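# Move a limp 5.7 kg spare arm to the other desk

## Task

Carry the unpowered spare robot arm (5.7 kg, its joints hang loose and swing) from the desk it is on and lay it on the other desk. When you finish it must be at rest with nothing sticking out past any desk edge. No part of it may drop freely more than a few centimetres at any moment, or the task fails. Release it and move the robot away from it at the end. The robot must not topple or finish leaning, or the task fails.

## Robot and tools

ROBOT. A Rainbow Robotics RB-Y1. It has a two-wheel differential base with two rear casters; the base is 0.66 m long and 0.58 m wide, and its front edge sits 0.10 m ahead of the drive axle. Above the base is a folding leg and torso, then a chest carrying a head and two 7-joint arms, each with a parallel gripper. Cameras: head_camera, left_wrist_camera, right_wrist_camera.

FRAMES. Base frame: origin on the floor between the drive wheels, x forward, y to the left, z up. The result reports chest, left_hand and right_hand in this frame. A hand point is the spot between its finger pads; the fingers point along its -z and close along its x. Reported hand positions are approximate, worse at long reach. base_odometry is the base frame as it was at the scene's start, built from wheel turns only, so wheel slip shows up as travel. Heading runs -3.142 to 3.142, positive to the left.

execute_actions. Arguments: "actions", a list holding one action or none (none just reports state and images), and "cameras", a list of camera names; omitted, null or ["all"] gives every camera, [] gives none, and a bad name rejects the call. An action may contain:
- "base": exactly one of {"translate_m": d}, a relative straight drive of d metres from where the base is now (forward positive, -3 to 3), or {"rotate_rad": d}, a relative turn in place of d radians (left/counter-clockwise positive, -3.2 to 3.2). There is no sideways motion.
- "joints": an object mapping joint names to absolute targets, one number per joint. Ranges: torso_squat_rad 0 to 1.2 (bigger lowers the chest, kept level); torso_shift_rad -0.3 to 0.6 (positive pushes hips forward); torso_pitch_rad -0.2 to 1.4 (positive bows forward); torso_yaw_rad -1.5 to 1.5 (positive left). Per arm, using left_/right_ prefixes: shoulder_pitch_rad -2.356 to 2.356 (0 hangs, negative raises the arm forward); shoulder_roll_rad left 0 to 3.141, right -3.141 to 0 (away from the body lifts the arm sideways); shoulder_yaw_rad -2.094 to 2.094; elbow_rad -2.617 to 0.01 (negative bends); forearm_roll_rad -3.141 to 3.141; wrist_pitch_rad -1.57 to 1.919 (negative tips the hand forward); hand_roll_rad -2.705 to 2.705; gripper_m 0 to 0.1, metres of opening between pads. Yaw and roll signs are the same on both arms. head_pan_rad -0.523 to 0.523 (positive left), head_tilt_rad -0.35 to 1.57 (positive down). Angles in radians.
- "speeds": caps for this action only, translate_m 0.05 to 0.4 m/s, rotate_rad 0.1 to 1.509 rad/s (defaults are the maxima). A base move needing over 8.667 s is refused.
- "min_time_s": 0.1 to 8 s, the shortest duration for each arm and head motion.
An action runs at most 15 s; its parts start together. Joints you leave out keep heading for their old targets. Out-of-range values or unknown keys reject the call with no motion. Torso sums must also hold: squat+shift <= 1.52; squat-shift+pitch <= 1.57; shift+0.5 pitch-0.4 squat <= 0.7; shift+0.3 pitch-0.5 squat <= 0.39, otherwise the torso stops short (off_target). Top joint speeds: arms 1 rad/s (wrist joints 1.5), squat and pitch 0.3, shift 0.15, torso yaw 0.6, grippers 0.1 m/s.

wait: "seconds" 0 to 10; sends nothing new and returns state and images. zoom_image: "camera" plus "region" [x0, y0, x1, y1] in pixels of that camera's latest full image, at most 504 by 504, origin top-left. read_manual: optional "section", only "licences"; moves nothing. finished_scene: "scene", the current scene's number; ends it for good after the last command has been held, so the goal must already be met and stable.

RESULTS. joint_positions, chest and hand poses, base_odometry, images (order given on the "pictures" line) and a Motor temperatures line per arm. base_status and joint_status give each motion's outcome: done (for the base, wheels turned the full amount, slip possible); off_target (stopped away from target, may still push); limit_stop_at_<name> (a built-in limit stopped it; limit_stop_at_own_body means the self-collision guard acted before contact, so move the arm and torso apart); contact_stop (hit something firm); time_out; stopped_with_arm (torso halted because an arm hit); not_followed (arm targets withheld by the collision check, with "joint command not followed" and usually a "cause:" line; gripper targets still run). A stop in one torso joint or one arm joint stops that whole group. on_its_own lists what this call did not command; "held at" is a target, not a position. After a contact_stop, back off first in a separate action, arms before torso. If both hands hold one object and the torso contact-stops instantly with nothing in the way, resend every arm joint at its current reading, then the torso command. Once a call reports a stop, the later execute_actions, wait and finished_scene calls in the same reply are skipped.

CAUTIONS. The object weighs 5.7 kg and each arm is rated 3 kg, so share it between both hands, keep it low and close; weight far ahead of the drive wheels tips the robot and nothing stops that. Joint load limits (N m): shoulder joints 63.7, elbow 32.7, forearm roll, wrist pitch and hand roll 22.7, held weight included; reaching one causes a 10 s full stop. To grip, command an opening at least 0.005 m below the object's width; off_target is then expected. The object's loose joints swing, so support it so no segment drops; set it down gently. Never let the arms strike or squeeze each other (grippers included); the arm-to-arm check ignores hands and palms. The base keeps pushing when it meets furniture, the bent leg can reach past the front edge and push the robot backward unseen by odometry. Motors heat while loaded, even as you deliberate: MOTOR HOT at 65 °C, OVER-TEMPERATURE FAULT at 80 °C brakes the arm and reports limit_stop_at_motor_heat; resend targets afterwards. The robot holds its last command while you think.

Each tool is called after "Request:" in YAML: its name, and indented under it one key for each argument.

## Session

Request:
execute_actions:
  actions: []
  cameras: ["head_camera"]

Scene clock: 0.00 s.
Motor temperatures (°C, as the motors report them): left_arm=[32 32 32 31 36 35 34] | right_arm=[32 32 29 31 34 37 34]
base_odometry: x=+0.000 y=+0.000 heading=+0.000 (m, m, rad; odometry frame)
base_status: not commanded
joint_positions: torso_squat_rad=+0.350 torso_shift_rad=+0.000 torso_pitch_rad=+0.000 torso_yaw_rad=+0.000 left_shoulder_pitch_rad=-0.025 left_shoulder_roll_rad=-0.007 left_shoulder_yaw_rad=-0.055 left_elbow_rad=-0.135 left_forearm_roll_rad=+0.001 left_wrist_pitch_rad=+0.023 left_hand_roll_rad=-0.039 left_gripper_m=+0.099 right_shoulder_pitch_rad=-0.001 right_shoulder_roll_rad=-0.013 right_shoulder_yaw_rad=+0.025 right_elbow_rad=-0.149 right_forearm_roll_rad=-0.040 right_wrist_pitch_rad=+0.005 right_hand_roll_rad=-0.048 right_gripper_m=+0.100 head_pan_rad=+0.000 head_tilt_rad=+0.400
joint_status: not commanded
chest: x=-0.2279 y=+0.0009 z=+1.2474 quat_wxyz=(+1.000, -0.001, +0.000, +0.000) (m; base frame)
left_hand: x=-0.1502 y=+0.2109 z=+0.5659 quat_wxyz=(+0.996, -0.004, -0.067, -0.050) (m; base frame)
right_hand: x=-0.1561 y=-0.2283 z=+0.5659 quat_wxyz=(+0.997, -0.003, -0.072, -0.031) (m; base frame)
pictures: head_camera
Images, in order (width x height): head_camera 896x504.

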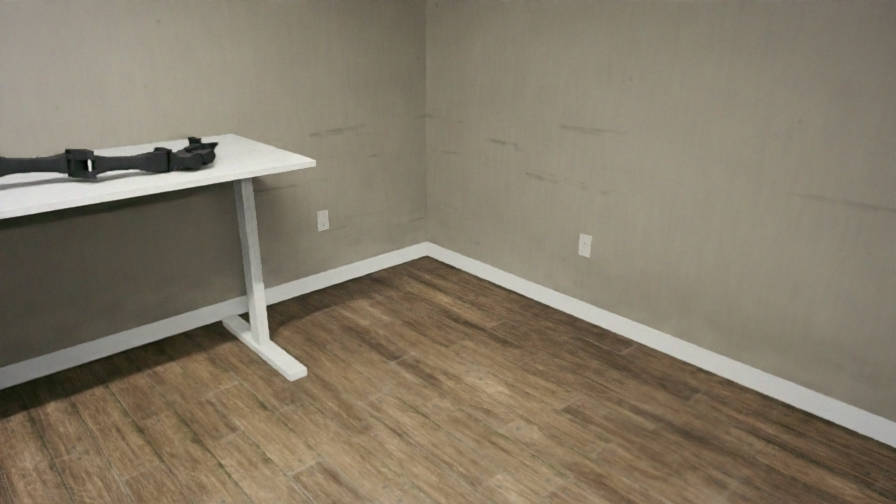

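Request:
execute_actions:
  actions:
    - {"base": {"rotate_rad": 0.76}}
  cameras: ["head_camera"]

Scene clock: 11.23 s.
Motor temperatures (°C, as the motors report them): left_arm=[32 32 32 31 36 35 34] | right_arm=[32 32 29 31 34 37 34]
base_odometry: x=+0.000 y=+0.000 heading=+0.760 (m, m, rad; odometry frame)
base_status: done
joint_positions: torso_squat_rad=+0.350 torso_shift_rad=+0.000 torso_pitch_rad=+0.000 torso_yaw_rad=+0.000 left_shoulder_pitch_rad=-0.025 left_shoulder_roll_rad=-0.007 left_shoulder_yaw_rad=-0.055 left_elbow_rad=-0.135 left_forearm_roll_rad=+0.001 left_wrist_pitch_rad=+0.023 left_hand_roll_rad=-0.039 left_gripper_m=+0.099 right_shoulder_pitch_rad=-0.001 right_shoulder_roll_rad=-0.013 right_shoulder_yaw_rad=+0.025 right_elbow_rad=-0.149 right_forearm_roll_rad=-0.040 right_wrist_pitch_rad=+0.005 right_hand_roll_rad=-0.048 right_gripper_m=+0.100 head_pan_rad=+0.000 head_tilt_rad=+0.400
joint_status: not commanded
chest: x=-0.2279 y=+0.0009 z=+1.2474 quat_wxyz=(+1.000, -0.001, +0.000, +0.000) (m; base frame)
left_hand: x=-0.1502 y=+0.2109 z=+0.5659 quat_wxyz=(+0.996, -0.004, -0.067, -0.050) (m; base frame)
right_hand: x=-0.1561 y=-0.2282 z=+0.5659 quat_wxyz=(+0.997, -0.003, -0.072, -0.031) (m; base frame)
pictures: head_camera
Images, in order (width x height): head_camera 896x504.

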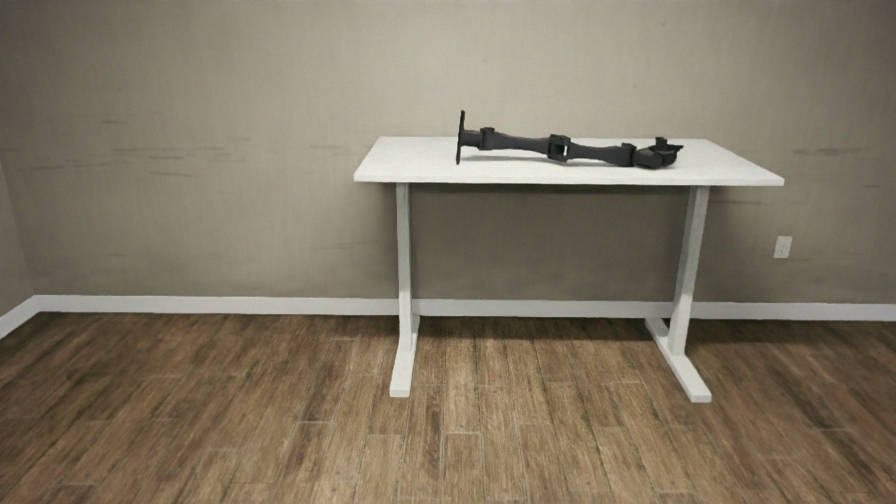

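Request:
execute_actions:
  actions:
    - {"base": {"rotate_rad": -0.36}}
  cameras: []

Request:
execute_actions:
  actions:
    - {"base": {"translate_m": 1.27}}
  cameras: []

Request:
execute_actions:
  actions:
    - {"base": {"rotate_rad": 0.34}, "joints": {"head_tilt_rad": 0.6}}
  cameras: ["head_camera"]

Scene clock: 22.20 s.
Motor temperatures (°C, as the motors report them): left_arm=[32 32 32 31 36 35 34] | right_arm=[32 32 29 31 34 37 34]
base_odometry: x=+0.000 y=+0.000 heading=+0.400 (m, m, rad; odometry frame)
base_status: done
joint_positions: torso_squat_rad=+0.350 torso_shift_rad=+0.000 torso_pitch_rad=+0.000 torso_yaw_rad=+0.000 left_shoulder_pitch_rad=-0.025 left_shoulder_roll_rad=-0.007 left_shoulder_yaw_rad=-0.055 left_elbow_rad=-0.135 left_forearm_roll_rad=+0.001 left_wrist_pitch_rad=+0.023 left_hand_roll_rad=-0.039 left_gripper_m=+0.099 right_shoulder_pitch_rad=-0.001 right_shoulder_roll_rad=-0.013 right_shoulder_yaw_rad=+0.025 right_elbow_rad=-0.149 right_forearm_roll_rad=-0.040 right_wrist_pitch_rad=+0.005 right_hand_roll_rad=-0.048 right_gripper_m=+0.100 head_pan_rad=+0.000 head_tilt_rad=+0.400
joint_status: not commanded
chest: x=-0.2279 y=+0.0009 z=+1.2474 quat_wxyz=(+1.000, -0.001, +0.000, +0.000) (m; base frame)
left_hand: x=-0.1502 y=+0.2109 z=+0.5659 quat_wxyz=(+0.996, -0.004, -0.067, -0.050) (m; base frame)
right_hand: x=-0.1561 y=-0.2282 z=+0.5659 quat_wxyz=(+0.997, -0.003, -0.072, -0.031) (m; base frame)
pictures: none
No camera images: the call's "cameras" was empty. Leave "cameras" out to get every camera's image.

Scene clock: 26.90 s.
Motor temperatures (°C, as the motors report them): left_arm=[32 32 32 31 36 35 34] | right_arm=[32 32 29 31 34 37 34]
base_odometry: x=+1.169 y=+0.496 heading=+0.401 (m, m, rad; odometry frame)
base_status: done
joint_positions: torso_squat_rad=+0.350 torso_shift_rad=+0.000 torso_pitch_rad=+0.000 torso_yaw_rad=+0.000 left_shoulder_pitch_rad=-0.025 left_shoulder_roll_rad=-0.007 left_shoulder_yaw_rad=-0.055 left_elbow_rad=-0.135 left_forearm_roll_rad=+0.001 left_wrist_pitch_rad=+0.023 left_hand_roll_rad=-0.039 left_gripper_m=+0.099 right_shoulder_pitch_rad=-0.001 right_shoulder_roll_rad=-0.013 right_shoulder_yaw_rad=+0.025 right_elbow_rad=-0.149 right_forearm_roll_rad=-0.040 right_wrist_pitch_rad=+0.005 right_hand_roll_rad=-0.048 right_gripper_m=+0.100 head_pan_rad=+0.000 head_tilt_rad=+0.400
joint_status: not commanded
chest: x=-0.2278 y=+0.0009 z=+1.2474 quat_wxyz=(+1.000, -0.001, +0.000, +0.000) (m; base frame)
left_hand: x=-0.1502 y=+0.2109 z=+0.5659 quat_wxyz=(+0.996, -0.004, -0.067, -0.050) (m; base frame)
right_hand: x=-0.1561 y=-0.2282 z=+0.5659 quat_wxyz=(+0.997, -0.003, -0.072, -0.031) (m; base frame)
pictures: none
No camera images: the call's "cameras" was empty. Leave "cameras" out to get every camera's image.

Scene clock: 29.10 s.
Motor temperatures (°C, as the motors report them): left_arm=[32 32 32 31 36 35 34] | right_arm=[32 32 29 31 34 37 34]
base_odometry: x=+1.169 y=+0.496 heading=+0.741 (m, m, rad; odometry frame)
base_status: done
joint_positions: torso_squat_rad=+0.350 torso_shift_rad=+0.000 torso_pitch_rad=+0.000 torso_yaw_rad=+0.000 left_shoulder_pitch_rad=-0.025 left_shoulder_roll_rad=-0.007 left_shoulder_yaw_rad=-0.055 left_elbow_rad=-0.135 left_forearm_roll_rad=+0.001 left_wrist_pitch_rad=+0.023 left_hand_roll_rad=-0.039 left_gripper_m=+0.099 right_shoulder_pitch_rad=-0.001 right_shoulder_roll_rad=-0.013 right_shoulder_yaw_rad=+0.025 right_elbow_rad=-0.149 right_forearm_roll_rad=-0.040 right_wrist_pitch_rad=+0.005 right_hand_roll_rad=-0.048 right_gripper_m=+0.100 head_pan_rad=+0.000 head_tilt_rad=+0.600
joint_status: all done
chest: x=-0.2278 y=+0.0009 z=+1.2474 quat_wxyz=(+1.000, -0.001, +0.000, +0.000) (m; base frame)
left_hand: x=-0.1502 y=+0.2109 z=+0.5659 quat_wxyz=(+0.996, -0.004, -0.067, -0.050) (m; base frame)
right_hand: x=-0.1561 y=-0.2282 z=+0.5658 quat_wxyz=(+0.997, -0.003, -0.072, -0.031) (m; base frame)
pictures: head_camera
Images, in order (width x height): head_camera 896x504.

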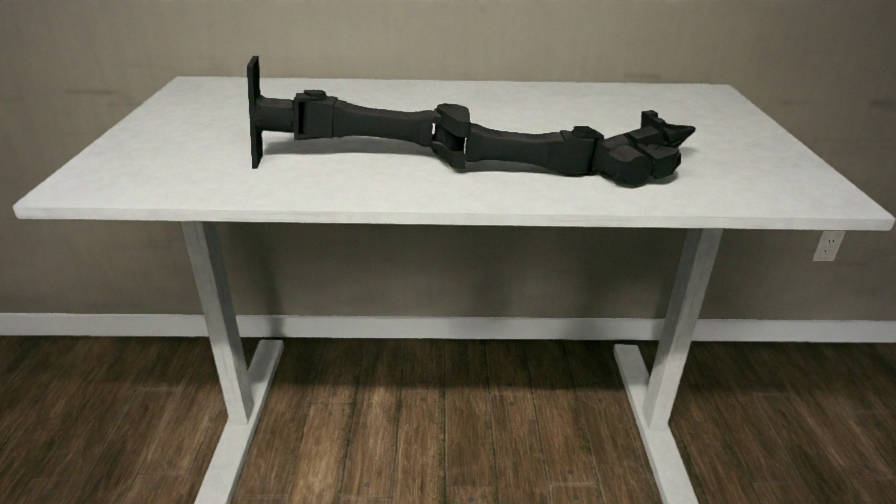

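Request:
execute_actions:
  actions:
    - {"base": {"rotate_rad": -0.025}, "joints": {"left_shoulder_pitch_rad": -1.513, "left_shoulder_roll_rad": 0.285, "left_shoulder_yaw_rad": 0.0, "left_elbow_rad": -0.934, "left_forearm_roll_rad": 0.2, "left_wrist_pitch_rad": 1.656, "left_hand_roll_rad": 0.28, "right_shoulder_pitch_rad": -1.239, "right_shoulder_roll_rad": -0.337, "right_shoulder_yaw_rad": 0.0, "right_elbow_rad": -1.378, "right_forearm_roll_rad": -0.23, "right_wrist_pitch_rad": 1.825, "right_hand_roll_rad": -0.28, "torso_pitch_rad": 0.3, "torso_squat_rad": 0.1, "head_tilt_rad": 0.5}}
  cameras: []

Request:
execute_actions:
  actions:
    - {"base": {"translate_m": 0.38}}

Scene clock: 42.63 s.
Motor temperatures (°C, as the motors report them): left_arm=[32 32 32 31 36 35 34] | right_arm=[32 32 29 31 34 37 34]
base_odometry: x=+1.169 y=+0.496 heading=+0.716 (m, m, rad; odometry frame)
base_status: done
joint_positions: torso_squat_rad=+0.100 torso_shift_rad=+0.000 torso_pitch_rad=+0.300 torso_yaw_rad=+0.000 left_shoulder_pitch_rad=-1.514 left_shoulder_roll_rad=+0.285 left_shoulder_yaw_rad=+0.000 left_elbow_rad=-0.934 left_forearm_roll_rad=+0.200 left_wrist_pitch_rad=+1.656 left_hand_roll_rad=+0.280 left_gripper_m=+0.099 right_shoulder_pitch_rad=-1.239 right_shoulder_roll_rad=-0.337 right_shoulder_yaw_rad=+0.000 right_elbow_rad=-1.378 right_forearm_roll_rad=-0.230 right_wrist_pitch_rad=+1.825 right_hand_roll_rad=-0.280 right_gripper_m=+0.100 head_pan_rad=+0.000 head_tilt_rad=+0.500
joint_status: all done
chest: x=-0.1365 y=+0.0009 z=+1.2726 quat_wxyz=(+0.989, -0.001, +0.149, +0.000) (m; base frame)
left_hand: x=+0.4813 y=+0.1288 z=+1.1674 quat_wxyz=(+0.975, +0.005, -0.224, -0.011) (m; base frame)
right_hand: x=+0.4359 y=-0.1698 z=+1.1456 quat_wxyz=(+0.974, -0.013, -0.227, +0.012) (m; base frame)
pictures: none
No camera images: the call's "cameras" was empty. Leave "cameras" out to get every camera's image.

Scene clock: 44.90 s.
Motor temperatures (°C, as the motors report them): left_arm=[32 32 32 31 36 35 34] | right_arm=[32 32 29 31 34 37 34]
base_odometry: x=+1.456 y=+0.745 heading=+0.717 (m, m, rad; odometry frame)
base_status: done
joint_positions: torso_squat_rad=+0.100 torso_shift_rad=+0.000 torso_pitch_rad=+0.300 torso_yaw_rad=+0.000 left_shoulder_pitch_rad=-1.513 left_shoulder_roll_rad=+0.285 left_shoulder_yaw_rad=+0.000 left_elbow_rad=-0.934 left_forearm_roll_rad=+0.200 left_wrist_pitch_rad=+1.656 left_hand_roll_rad=+0.280 left_gripper_m=+0.099 right_shoulder_pitch_rad=-1.239 right_shoulder_roll_rad=-0.337 right_shoulder_yaw_rad=+0.000 right_elbow_rad=-1.378 right_forearm_roll_rad=-0.230 right_wrist_pitch_rad=+1.825 right_hand_roll_rad=-0.280 right_gripper_m=+0.100 head_pan_rad=+0.000 head_tilt_rad=+0.500
joint_status: not commanded
chest: x=-0.1364 y=+0.0009 z=+1.2726 quat_wxyz=(+0.989, -0.001, +0.150, +0.000) (m; base frame)
left_hand: x=+0.4813 y=+0.1289 z=+1.1671 quat_wxyz=(+0.975, +0.005, -0.223, -0.011) (m; base frame)
right_hand: x=+0.4360 y=-0.1698 z=+1.1454 quat_wxyz=(+0.974, -0.013, -0.226, +0.012) (m; base frame)
pictures: head_camera, left_wrist_camera, right_wrist_camera
Images, in order (width x height): head_camera 896x504, left_wrist_camera 644x364, right_wrist_camera 644x364.

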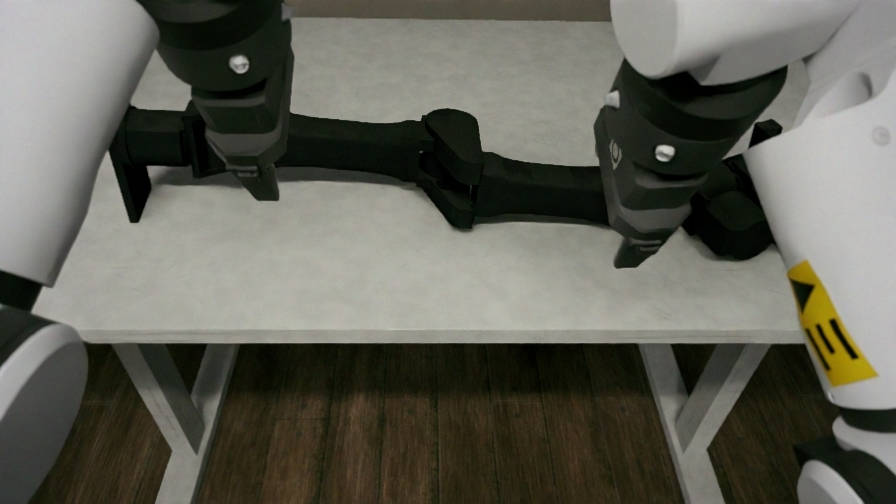

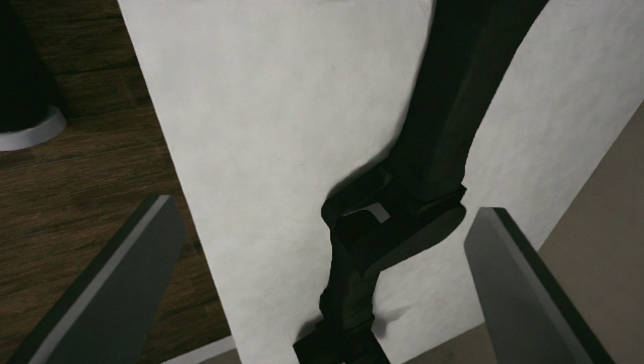

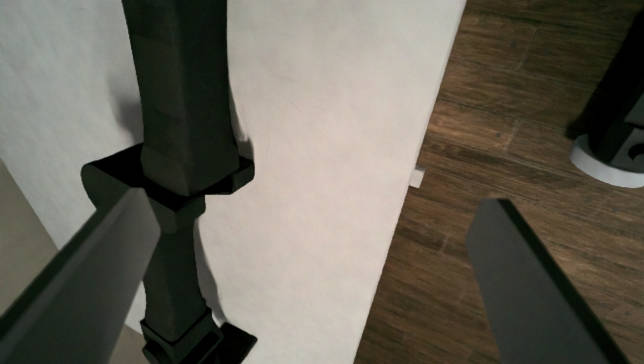

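Request:
execute_actions:
  actions:
    - {"base": {"translate_m": 0.11}, "joints": {"torso_squat_rad": 0.35}}

Scene clock: 50.40 s.
Motor temperatures (°C, as the motors report them): left_arm=[32 32 32 31 36 35 34] | right_arm=[32 32 29 31 34 37 34]
base_odometry: x=+1.539 y=+0.818 heading=+0.717 (m, m, rad; odometry frame)
base_status: done
joint_positions: torso_squat_rad=+0.350 torso_shift_rad=+0.000 torso_pitch_rad=+0.300 torso_yaw_rad=+0.000 left_shoulder_pitch_rad=-1.513 left_shoulder_roll_rad=+0.285 left_shoulder_yaw_rad=+0.000 left_elbow_rad=-0.934 left_forearm_roll_rad=+0.200 left_wrist_pitch_rad=+1.656 left_hand_roll_rad=+0.280 left_gripper_m=+0.099 right_shoulder_pitch_rad=-1.239 right_shoulder_roll_rad=-0.337 right_shoulder_yaw_rad=+0.000 right_elbow_rad=-1.378 right_forearm_roll_rad=-0.230 right_wrist_pitch_rad=+1.825 right_hand_roll_rad=-0.280 right_gripper_m=+0.100 head_pan_rad=+0.000 head_tilt_rad=+0.500
joint_status: all done
chest: x=-0.1365 y=+0.0009 z=+1.2337 quat_wxyz=(+0.989, -0.001, +0.149, +0.000) (m; base frame)
left_hand: x=+0.4813 y=+0.1289 z=+1.1283 quat_wxyz=(+0.975, +0.005, -0.223, -0.011) (m; base frame)
right_hand: x=+0.4359 y=-0.1698 z=+1.1066 quat_wxyz=(+0.974, -0.013, -0.226, +0.012) (m; base frame)
pictures: head_camera, left_wrist_camera, right_wrist_camera
Images, in order (width x height): head_camera 896x504, left_wrist_camera 644x364, right_wrist_camera 644x364.

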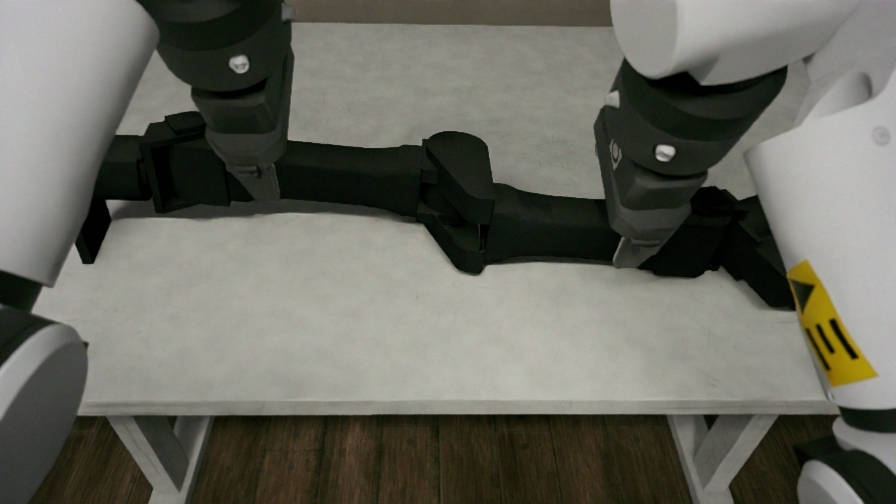

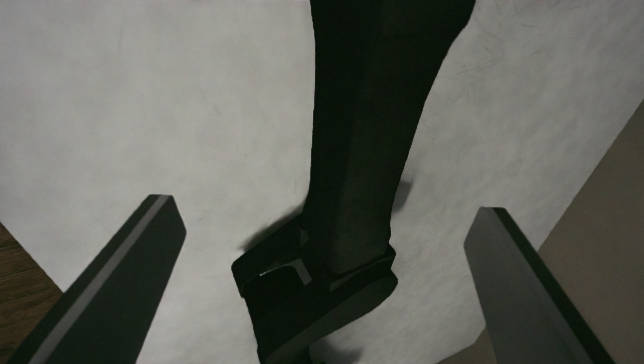

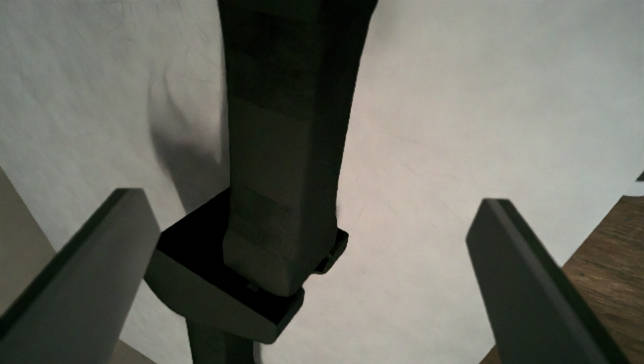

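Request:
execute_actions:
  actions:
    - {"base": {"translate_m": 0.05}, "joints": {"torso_squat_rad": 0.55}}

Scene clock: 55.63 s.
Motor temperatures (°C, as the motors report them): left_arm=[32 32 32 31 36 35 34] | right_arm=[32 32 29 31 34 37 34]
base_odometry: x=+1.576 y=+0.851 heading=+0.718 (m, m, rad; odometry frame)
base_status: done
joint_positions: torso_squat_rad=+0.550 torso_shift_rad=+0.000 torso_pitch_rad=+0.300 torso_yaw_rad=+0.000 left_shoulder_pitch_rad=-1.513 left_shoulder_roll_rad=+0.285 left_shoulder_yaw_rad=+0.000 left_elbow_rad=-0.934 left_forearm_roll_rad=+0.200 left_wrist_pitch_rad=+1.656 left_hand_roll_rad=+0.280 left_gripper_m=+0.099 right_shoulder_pitch_rad=-1.239 right_shoulder_roll_rad=-0.337 right_shoulder_yaw_rad=+0.000 right_elbow_rad=-1.378 right_forearm_roll_rad=-0.230 right_wrist_pitch_rad=+1.825 right_hand_roll_rad=-0.280 right_gripper_m=+0.100 head_pan_rad=+0.000 head_tilt_rad=+0.500
joint_status: all done
chest: x=-0.1365 y=+0.0008 z=+1.1729 quat_wxyz=(+0.989, -0.001, +0.149, +0.000) (m; base frame)
left_hand: x=+0.4812 y=+0.1288 z=+1.0674 quat_wxyz=(+0.975, +0.005, -0.223, -0.011) (m; base frame)
right_hand: x=+0.4359 y=-0.1699 z=+1.0458 quat_wxyz=(+0.974, -0.013, -0.226, +0.012) (m; base frame)
pictures: head_camera, left_wrist_camera, right_wrist_camera
Images, in order (width x height): head_camera 896x504, left_wrist_camera 644x364, right_wrist_camera 644x364.

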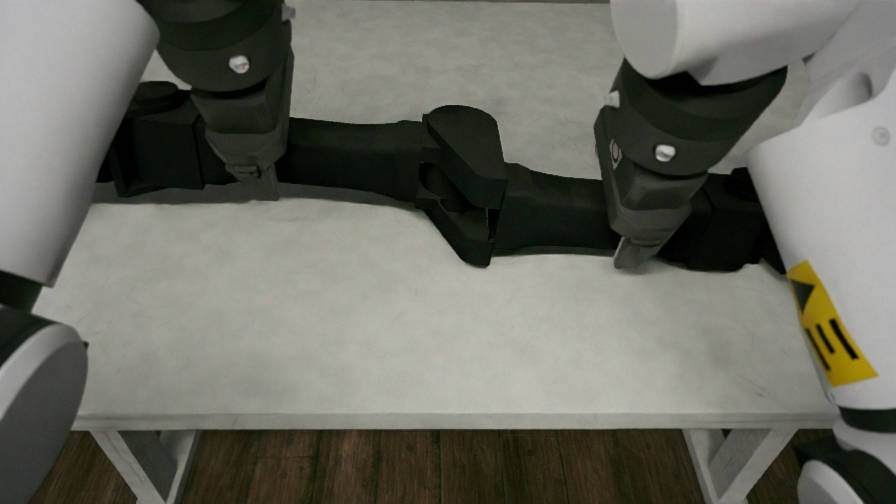

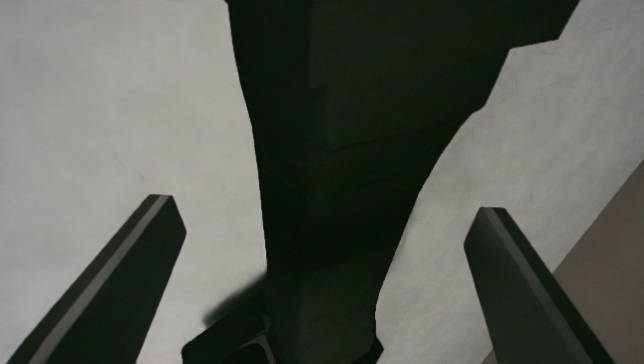

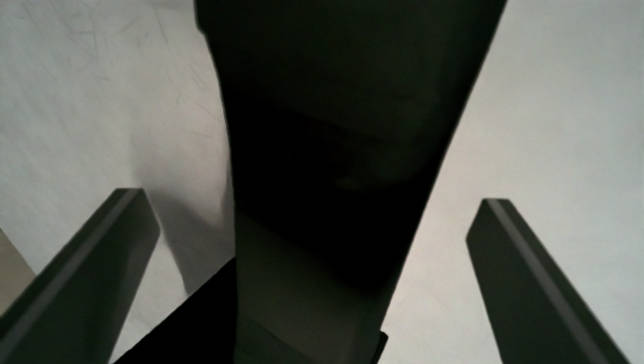

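Request:
execute_actions:
  actions:
    - {"base": {"translate_m": 0.012}, "joints": {"torso_squat_rad": 0.63}}

Scene clock: 59.33 s.
Motor temperatures (°C, as the motors report them): left_arm=[32 32 32 31 36 35 34] | right_arm=[32 32 29 31 34 37 34]
base_odometry: x=+1.586 y=+0.859 heading=+0.718 (m, m, rad; odometry frame)
base_status: done
joint_positions: torso_squat_rad=+0.630 torso_shift_rad=+0.000 torso_pitch_rad=+0.300 torso_yaw_rad=+0.000 left_shoulder_pitch_rad=-1.513 left_shoulder_roll_rad=+0.285 left_shoulder_yaw_rad=+0.000 left_elbow_rad=-0.934 left_forearm_roll_rad=+0.200 left_wrist_pitch_rad=+1.656 left_hand_roll_rad=+0.280 left_gripper_m=+0.099 right_shoulder_pitch_rad=-1.239 right_shoulder_roll_rad=-0.337 right_shoulder_yaw_rad=+0.000 right_elbow_rad=-1.378 right_forearm_roll_rad=-0.230 right_wrist_pitch_rad=+1.825 right_hand_roll_rad=-0.280 right_gripper_m=+0.100 head_pan_rad=+0.000 head_tilt_rad=+0.500
joint_status: all done
chest: x=-0.1365 y=+0.0008 z=+1.1417 quat_wxyz=(+0.989, -0.001, +0.149, +0.000) (m; base frame)
left_hand: x=+0.4812 y=+0.1288 z=+1.0363 quat_wxyz=(+0.975, +0.005, -0.223, -0.011) (m; base frame)
right_hand: x=+0.4359 y=-0.1699 z=+1.0147 quat_wxyz=(+0.974, -0.013, -0.226, +0.012) (m; base frame)
pictures: head_camera, left_wrist_camera, right_wrist_camera
Images, in order (width x height): head_camera 896x504, left_wrist_camera 644x364, right_wrist_camera 644x364.

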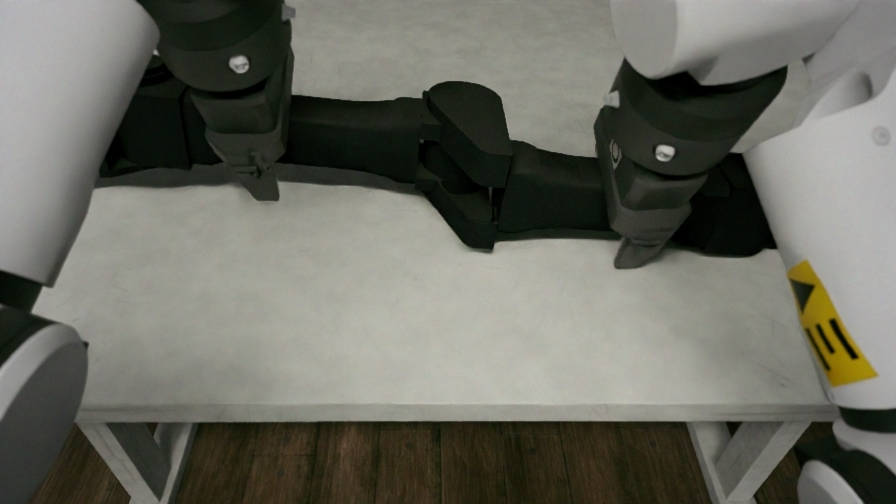

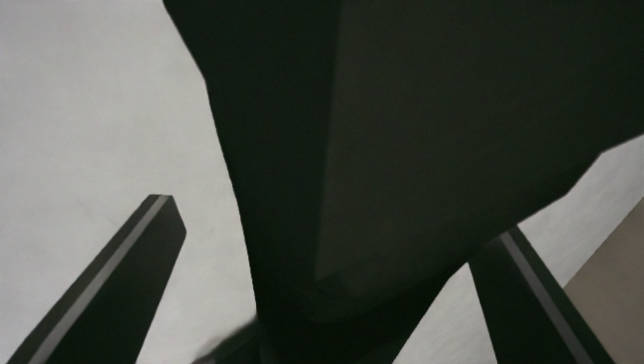

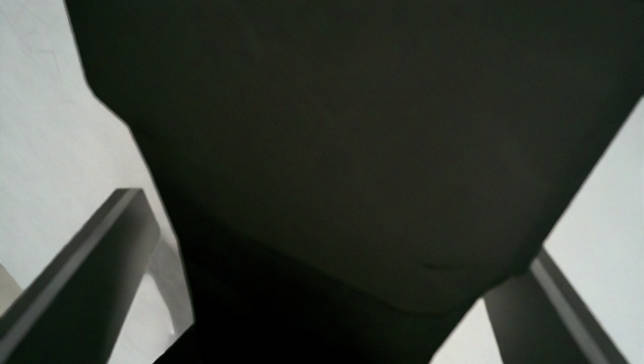

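Request:
execute_actions:
  actions:
    - {"joints": {"left_gripper_m": 0.03, "right_gripper_m": 0.03}}
  cameras: ["head_camera"]

Scene clock: 63.13 s.
Motor temperatures (°C, as the motors report them): left_arm=[32 32 32 32 36 35 34] | right_arm=[32 32 29 31 34 37 34]
base_odometry: x=+1.586 y=+0.859 heading=+0.718 (m, m, rad; odometry frame)
base_status: not commanded
joint_positions: torso_squat_rad=+0.630 torso_shift_rad=+0.000 torso_pitch_rad=+0.300 torso_yaw_rad=+0.000 left_shoulder_pitch_rad=-1.515 left_shoulder_roll_rad=+0.287 left_shoulder_yaw_rad=+0.000 left_elbow_rad=-0.935 left_forearm_roll_rad=+0.199 left_wrist_pitch_rad=+1.656 left_hand_roll_rad=+0.280 left_gripper_m=+0.061 right_shoulder_pitch_rad=-1.237 right_shoulder_roll_rad=-0.337 right_shoulder_yaw_rad=+0.000 right_elbow_rad=-1.377 right_forearm_roll_rad=-0.230 right_wrist_pitch_rad=+1.826 right_hand_roll_rad=-0.280 right_gripper_m=+0.062 head_pan_rad=+0.000 head_tilt_rad=+0.500
joint_status: left_gripper_m off_target (ended at +0.061, target +0.030); right_gripper_m off_target (ended at +0.062, target +0.030)
chest: x=-0.1366 y=+0.0008 z=+1.1417 quat_wxyz=(+0.989, -0.001, +0.149, +0.000) (m; base frame)
left_hand: x=+0.4818 y=+0.1297 z=+1.0376 quat_wxyz=(+0.974, +0.006, -0.225, -0.011) (m; base frame)
right_hand: x=+0.4355 y=-0.1706 z=+1.0136 quat_wxyz=(+0.974, -0.013, -0.225, +0.011) (m; base frame)
pictures: head_camera
Images, in order (width x height): head_camera 896x504.

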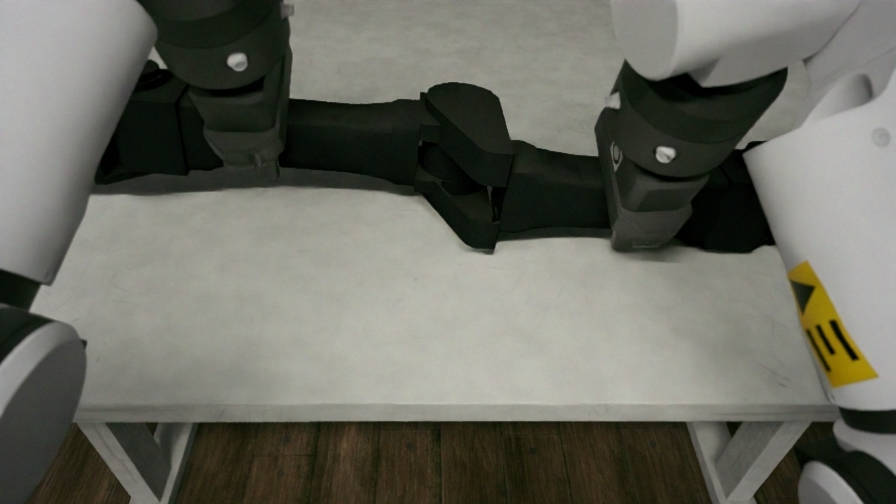

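Request:
execute_actions:
  actions:
    - {"joints": {"torso_squat_rad": 0.45}}
  cameras: []

Request:
execute_actions:
  actions:
    - {"joints": {"torso_squat_rad": 0.0, "head_pan_rad": -0.4, "head_tilt_rad": 0.6}}
  cameras: ["head_camera"]

Scene clock: 72.47 s.
Motor temperatures (°C, as the motors report them): left_arm=[32 32 32 32 36 35 34] | right_arm=[33 32 29 32 34 37 34]
base_odometry: x=+1.586 y=+0.859 heading=+0.718 (m, m, rad; odometry frame)
base_status: not commanded
joint_positions: torso_squat_rad=+0.450 torso_shift_rad=+0.001 torso_pitch_rad=+0.302 torso_yaw_rad=+0.000 left_shoulder_pitch_rad=-1.511 left_shoulder_roll_rad=+0.285 left_shoulder_yaw_rad=+0.000 left_elbow_rad=-0.933 left_forearm_roll_rad=+0.200 left_wrist_pitch_rad=+1.656 left_hand_roll_rad=+0.280 left_gripper_m=+0.061 right_shoulder_pitch_rad=-1.235 right_shoulder_roll_rad=-0.337 right_shoulder_yaw_rad=+0.001 right_elbow_rad=-1.375 right_forearm_roll_rad=-0.230 right_wrist_pitch_rad=+1.826 right_hand_roll_rad=-0.280 right_gripper_m=+0.062 head_pan_rad=+0.000 head_tilt_rad=+0.500
joint_status: all done
chest: x=-0.1354 y=+0.0008 z=+1.2063 quat_wxyz=(+0.989, -0.001, +0.151, +0.000) (m; base frame)
left_hand: x=+0.4817 y=+0.1300 z=+1.0976 quat_wxyz=(+0.975, +0.006, -0.220, -0.010) (m; base frame)
right_hand: x=+0.4357 y=-0.1709 z=+1.0749 quat_wxyz=(+0.975, -0.013, -0.222, +0.011) (m; base frame)
pictures: none
No camera images: the call's "cameras" was empty. Leave "cameras" out to get every camera's image.

Scene clock: 74.73 s.
Motor temperatures (°C, as the motors report them): left_arm=[32 32 32 32 36 35 34] | right_arm=[33 32 29 32 34 37 34]
base_odometry: x=+1.586 y=+0.859 heading=+0.718 (m, m, rad; odometry frame)
base_status: not commanded
joint_positions: torso_squat_rad=+0.000 torso_shift_rad=+0.001 torso_pitch_rad=+0.303 torso_yaw_rad=+0.000 left_shoulder_pitch_rad=-1.511 left_shoulder_roll_rad=+0.285 left_shoulder_yaw_rad=+0.000 left_elbow_rad=-0.933 left_forearm_roll_rad=+0.200 left_wrist_pitch_rad=+1.656 left_hand_roll_rad=+0.280 left_gripper_m=+0.061 right_shoulder_pitch_rad=-1.234 right_shoulder_roll_rad=-0.336 right_shoulder_yaw_rad=+0.001 right_elbow_rad=-1.375 right_forearm_roll_rad=-0.230 right_wrist_pitch_rad=+1.826 right_hand_roll_rad=-0.280 right_gripper_m=+0.062 head_pan_rad=-0.400 head_tilt_rad=+0.600
joint_status: all done
chest: x=-0.1351 y=+0.0009 z=+1.2759 quat_wxyz=(+0.989, -0.001, +0.151, +0.000) (m; base frame)
left_hand: x=+0.4819 y=+0.1301 z=+1.1669 quat_wxyz=(+0.975, +0.006, -0.220, -0.010) (m; base frame)
right_hand: x=+0.4358 y=-0.1708 z=+1.1439 quat_wxyz=(+0.975, -0.013, -0.221, +0.011) (m; base frame)
pictures: head_camera
Images, in order (width x height): head_camera 896x504.

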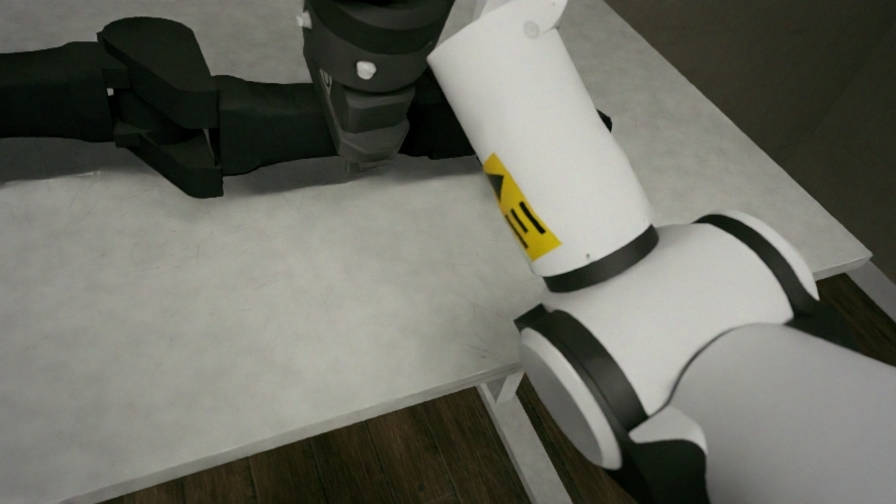

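Request:
execute_actions:
  actions:
    - {"joints": {"torso_pitch_rad": 0.15, "left_wrist_pitch_rad": 1.736, "right_wrist_pitch_rad": 1.905, "head_tilt_rad": 0.75}, "min_time_s": 0.8}
  cameras: ["head_camera"]

Scene clock: 82.83 s.
Motor temperatures (°C, as the motors report them): left_arm=[33 32 32 32 36 35 34] | right_arm=[33 33 29 32 34 37 34]
base_odometry: x=+1.586 y=+0.859 heading=+0.718 (m, m, rad; odometry frame)
base_status: not commanded
joint_positions: torso_squat_rad=+0.000 torso_shift_rad=+0.001 torso_pitch_rad=+0.152 torso_yaw_rad=+0.000 left_shoulder_pitch_rad=-1.511 left_shoulder_roll_rad=+0.280 left_shoulder_yaw_rad=+0.000 left_elbow_rad=-0.933 left_forearm_roll_rad=+0.202 left_wrist_pitch_rad=+1.736 left_hand_roll_rad=+0.280 left_gripper_m=+0.061 right_shoulder_pitch_rad=-1.236 right_shoulder_roll_rad=-0.332 right_shoulder_yaw_rad=+0.001 right_elbow_rad=-1.376 right_forearm_roll_rad=-0.232 right_wrist_pitch_rad=+1.905 right_hand_roll_rad=-0.280 right_gripper_m=+0.062 head_pan_rad=-0.400 head_tilt_rad=+0.750
joint_status: all done
chest: x=-0.1805 y=+0.0009 z=+1.2863 quat_wxyz=(+0.997, -0.001, +0.076, +0.000) (m; base frame)
left_hand: x=+0.4301 y=+0.1317 z=+1.2612 quat_wxyz=(+0.967, +0.015, -0.255, -0.009) (m; base frame)
right_hand: x=+0.3886 y=-0.1731 z=+1.2324 quat_wxyz=(+0.966, -0.023, -0.258, +0.009) (m; base frame)
pictures: head_camera
Images, in order (width x height): head_camera 896x504.

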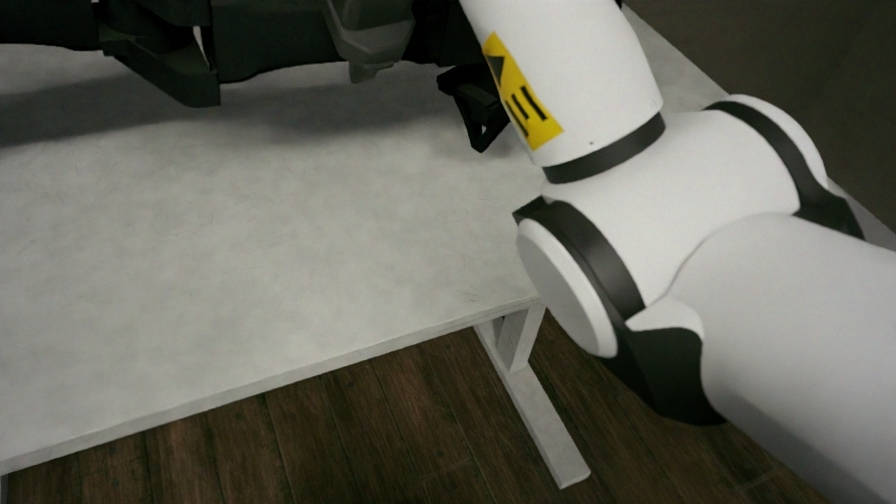

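Request:
execute_actions:
  actions:
    - {"base": {"translate_m": -0.45}, "speeds": {"translate_m": 0.2}, "joints": {"head_pan_rad": 0.0, "head_tilt_rad": 0.3}}
  cameras: []

Request:
execute_actions:
  actions:
    - {"base": {"rotate_rad": 3.14}, "speeds": {"rotate_rad": 0.7}}
  cameras: ["head_camera"]

Scene clock: 92.43 s.
Motor temperatures (°C, as the motors report them): left_arm=[33 33 32 32 37 35 34] | right_arm=[34 33 30 32 35 37 34]
base_odometry: x=+1.247 y=+0.562 heading=+0.719 (m, m, rad; odometry frame)
base_status: done
joint_positions: torso_squat_rad=+0.000 torso_shift_rad=+0.001 torso_pitch_rad=+0.152 torso_yaw_rad=+0.000 left_shoulder_pitch_rad=-1.511 left_shoulder_roll_rad=+0.280 left_shoulder_yaw_rad=+0.000 left_elbow_rad=-0.933 left_forearm_roll_rad=+0.202 left_wrist_pitch_rad=+1.737 left_hand_roll_rad=+0.280 left_gripper_m=+0.061 right_shoulder_pitch_rad=-1.236 right_shoulder_roll_rad=-0.332 right_shoulder_yaw_rad=+0.002 right_elbow_rad=-1.376 right_forearm_roll_rad=-0.232 right_wrist_pitch_rad=+1.905 right_hand_roll_rad=-0.280 right_gripper_m=+0.062 head_pan_rad=+0.000 head_tilt_rad=+0.300
joint_status: all done
chest: x=-0.1804 y=+0.0009 z=+1.2863 quat_wxyz=(+0.997, -0.001, +0.076, +0.000) (m; base frame)
left_hand: x=+0.4302 y=+0.1317 z=+1.2611 quat_wxyz=(+0.967, +0.015, -0.255, -0.009) (m; base frame)
right_hand: x=+0.3887 y=-0.1730 z=+1.2324 quat_wxyz=(+0.966, -0.023, -0.258, +0.009) (m; base frame)
pictures: none
No camera images: the call's "cameras" was empty. Leave "cameras" out to get every camera's image.

Scene clock: 98.67 s.
Motor temperatures (°C, as the motors report them): left_arm=[33 33 32 32 38 35 34] | right_arm=[34 33 30 32 35 37 34]
base_odometry: x=+1.247 y=+0.562 heading=-2.424 (m, m, rad; odometry frame)
base_status: done
joint_positions: torso_squat_rad=+0.000 torso_shift_rad=+0.001 torso_pitch_rad=+0.152 torso_yaw_rad=+0.000 left_shoulder_pitch_rad=-1.511 left_shoulder_roll_rad=+0.280 left_shoulder_yaw_rad=+0.000 left_elbow_rad=-0.933 left_forearm_roll_rad=+0.202 left_wrist_pitch_rad=+1.737 left_hand_roll_rad=+0.280 left_gripper_m=+0.061 right_shoulder_pitch_rad=-1.236 right_shoulder_roll_rad=-0.332 right_shoulder_yaw_rad=+0.002 right_elbow_rad=-1.376 right_forearm_roll_rad=-0.232 right_wrist_pitch_rad=+1.905 right_hand_roll_rad=-0.280 right_gripper_m=+0.062 head_pan_rad=+0.000 head_tilt_rad=+0.300
joint_status: not commanded
chest: x=-0.1804 y=+0.0009 z=+1.2863 quat_wxyz=(+0.997, +0.000, +0.076, +0.000) (m; base frame)
left_hand: x=+0.4302 y=+0.1317 z=+1.2611 quat_wxyz=(+0.967, +0.015, -0.255, -0.009) (m; base frame)
right_hand: x=+0.3887 y=-0.1731 z=+1.2324 quat_wxyz=(+0.966, -0.023, -0.258, +0.009) (m; base frame)
pictures: head_camera
Images, in order (width x height): head_camera 896x504.

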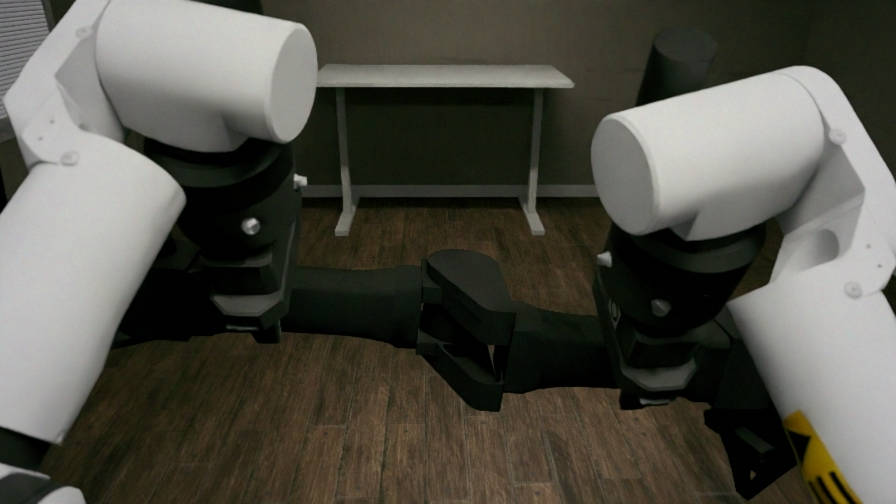

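Request:
execute_actions:
  actions:
    - {"base": {"translate_m": 2.6}, "speeds": {"translate_m": 0.36}, "joints": {"head_tilt_rad": 0.6}}
  cameras: ["head_camera"]

Scene clock: 111.77 s.
Motor temperatures (°C, as the motors report them): left_arm=[33 33 32 32 38 35 34] | right_arm=[34 33 30 32 36 37 34]
base_odometry: x=-0.712 y=-1.147 heading=-2.424 (m, m, rad; odometry frame)
base_status: done
joint_positions: torso_squat_rad=+0.000 torso_shift_rad=+0.001 torso_pitch_rad=+0.153 torso_yaw_rad=+0.000 left_shoulder_pitch_rad=-1.511 left_shoulder_roll_rad=+0.280 left_shoulder_yaw_rad=+0.000 left_elbow_rad=-0.933 left_forearm_roll_rad=+0.202 left_wrist_pitch_rad=+1.736 left_hand_roll_rad=+0.280 left_gripper_m=+0.061 right_shoulder_pitch_rad=-1.236 right_shoulder_roll_rad=-0.332 right_shoulder_yaw_rad=+0.002 right_elbow_rad=-1.376 right_forearm_roll_rad=-0.232 right_wrist_pitch_rad=+1.905 right_hand_roll_rad=-0.280 right_gripper_m=+0.062 head_pan_rad=+0.000 head_tilt_rad=+0.600
joint_status: all done
chest: x=-0.1803 y=+0.0009 z=+1.2863 quat_wxyz=(+0.997, +0.000, +0.076, +0.000) (m; base frame)
left_hand: x=+0.4303 y=+0.1317 z=+1.2610 quat_wxyz=(+0.967, +0.015, -0.255, -0.009) (m; base frame)
right_hand: x=+0.3888 y=-0.1730 z=+1.2323 quat_wxyz=(+0.966, -0.023, -0.257, +0.009) (m; base frame)
pictures: head_camera
Images, in order (width x height): head_camera 896x504.

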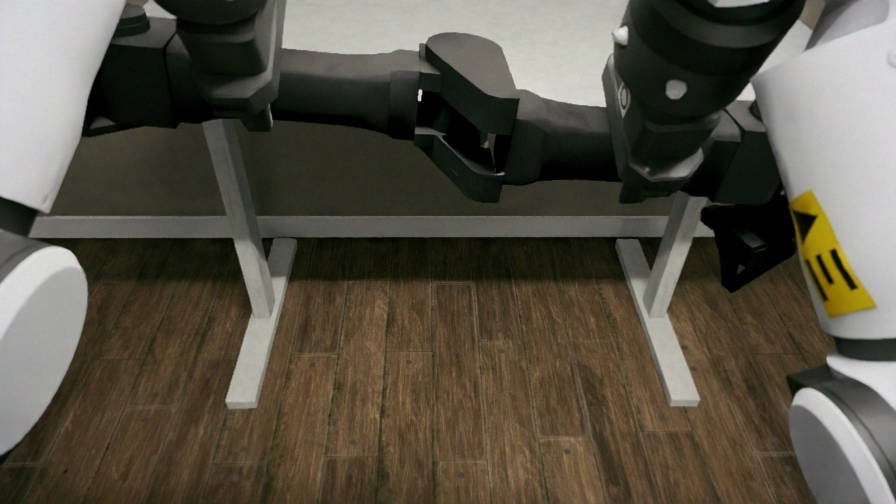

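Request:
execute_actions:
  actions:
    - {"base": {"translate_m": 0.35}, "speeds": {"translate_m": 0.25}, "joints": {"head_tilt_rad": 0.8, "head_pan_rad": -0.3}}
  cameras: ["head_camera"]

Scene clock: 118.90 s.
Motor temperatures (°C, as the motors report them): left_arm=[33 33 32 32 39 35 34] | right_arm=[34 33 30 32 36 37 34]
base_odometry: x=-0.976 y=-1.378 heading=-2.424 (m, m, rad; odometry frame)
base_status: done
joint_positions: torso_squat_rad=+0.000 torso_shift_rad=+0.001 torso_pitch_rad=+0.153 torso_yaw_rad=+0.000 left_shoulder_pitch_rad=-1.511 left_shoulder_roll_rad=+0.280 left_shoulder_yaw_rad=+0.000 left_elbow_rad=-0.933 left_forearm_roll_rad=+0.202 left_wrist_pitch_rad=+1.736 left_hand_roll_rad=+0.280 left_gripper_m=+0.061 right_shoulder_pitch_rad=-1.236 right_shoulder_roll_rad=-0.332 right_shoulder_yaw_rad=+0.002 right_elbow_rad=-1.376 right_forearm_roll_rad=-0.232 right_wrist_pitch_rad=+1.905 right_hand_roll_rad=-0.280 right_gripper_m=+0.062 head_pan_rad=-0.300 head_tilt_rad=+0.800
joint_status: all done
chest: x=-0.1803 y=+0.0009 z=+1.2863 quat_wxyz=(+0.997, +0.000, +0.076, +0.000) (m; base frame)
left_hand: x=+0.4303 y=+0.1317 z=+1.2610 quat_wxyz=(+0.967, +0.015, -0.255, -0.009) (m; base frame)
right_hand: x=+0.3888 y=-0.1730 z=+1.2323 quat_wxyz=(+0.966, -0.023, -0.257, +0.009) (m; base frame)
pictures: head_camera
Images, in order (width x height): head_camera 896x504.

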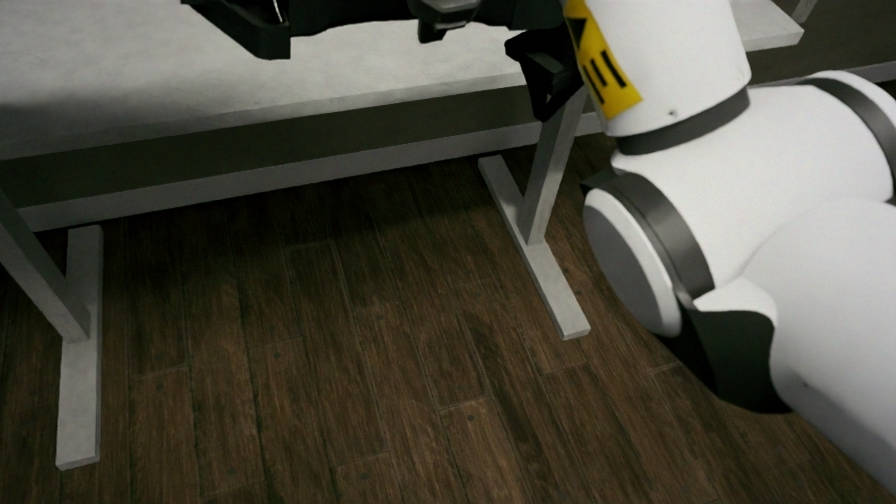

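Request:
execute_actions:
  actions:
    - {"base": {"translate_m": 0.38}, "speeds": {"translate_m": 0.13}, "joints": {"head_tilt_rad": 0.8, "head_pan_rad": -0.3}}
  cameras: ["head_camera"]

Scene clock: 127.57 s.
Motor temperatures (°C, as the motors report them): left_arm=[34 33 32 32 39 35 34] | right_arm=[34 34 30 32 36 37 34]
base_odometry: x=-1.262 y=-1.628 heading=-2.423 (m, m, rad; odometry frame)
base_status: done
joint_positions: torso_squat_rad=+0.000 torso_shift_rad=+0.001 torso_pitch_rad=+0.153 torso_yaw_rad=+0.000 left_shoulder_pitch_rad=-1.511 left_shoulder_roll_rad=+0.280 left_shoulder_yaw_rad=+0.000 left_elbow_rad=-0.933 left_forearm_roll_rad=+0.202 left_wrist_pitch_rad=+1.736 left_hand_roll_rad=+0.280 left_gripper_m=+0.061 right_shoulder_pitch_rad=-1.236 right_shoulder_roll_rad=-0.332 right_shoulder_yaw_rad=+0.002 right_elbow_rad=-1.376 right_forearm_roll_rad=-0.232 right_wrist_pitch_rad=+1.905 right_hand_roll_rad=-0.280 right_gripper_m=+0.062 head_pan_rad=-0.300 head_tilt_rad=+0.800
joint_status: all done
chest: x=-0.1803 y=+0.0009 z=+1.2863 quat_wxyz=(+0.997, +0.000, +0.076, +0.000) (m; base frame)
left_hand: x=+0.4303 y=+0.1317 z=+1.2610 quat_wxyz=(+0.967, +0.015, -0.255, -0.009) (m; base frame)
right_hand: x=+0.3888 y=-0.1731 z=+1.2322 quat_wxyz=(+0.966, -0.023, -0.257, +0.009) (m; base frame)
pictures: head_camera
Images, in order (width x height): head_camera 896x504.

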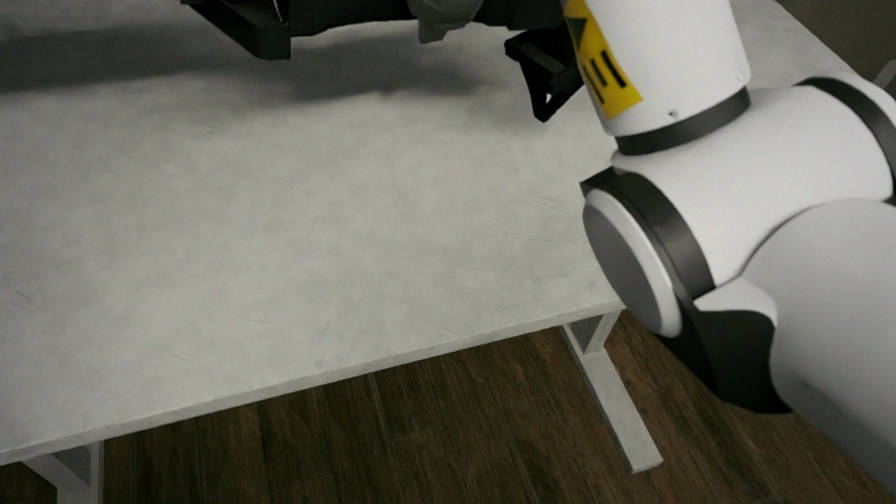

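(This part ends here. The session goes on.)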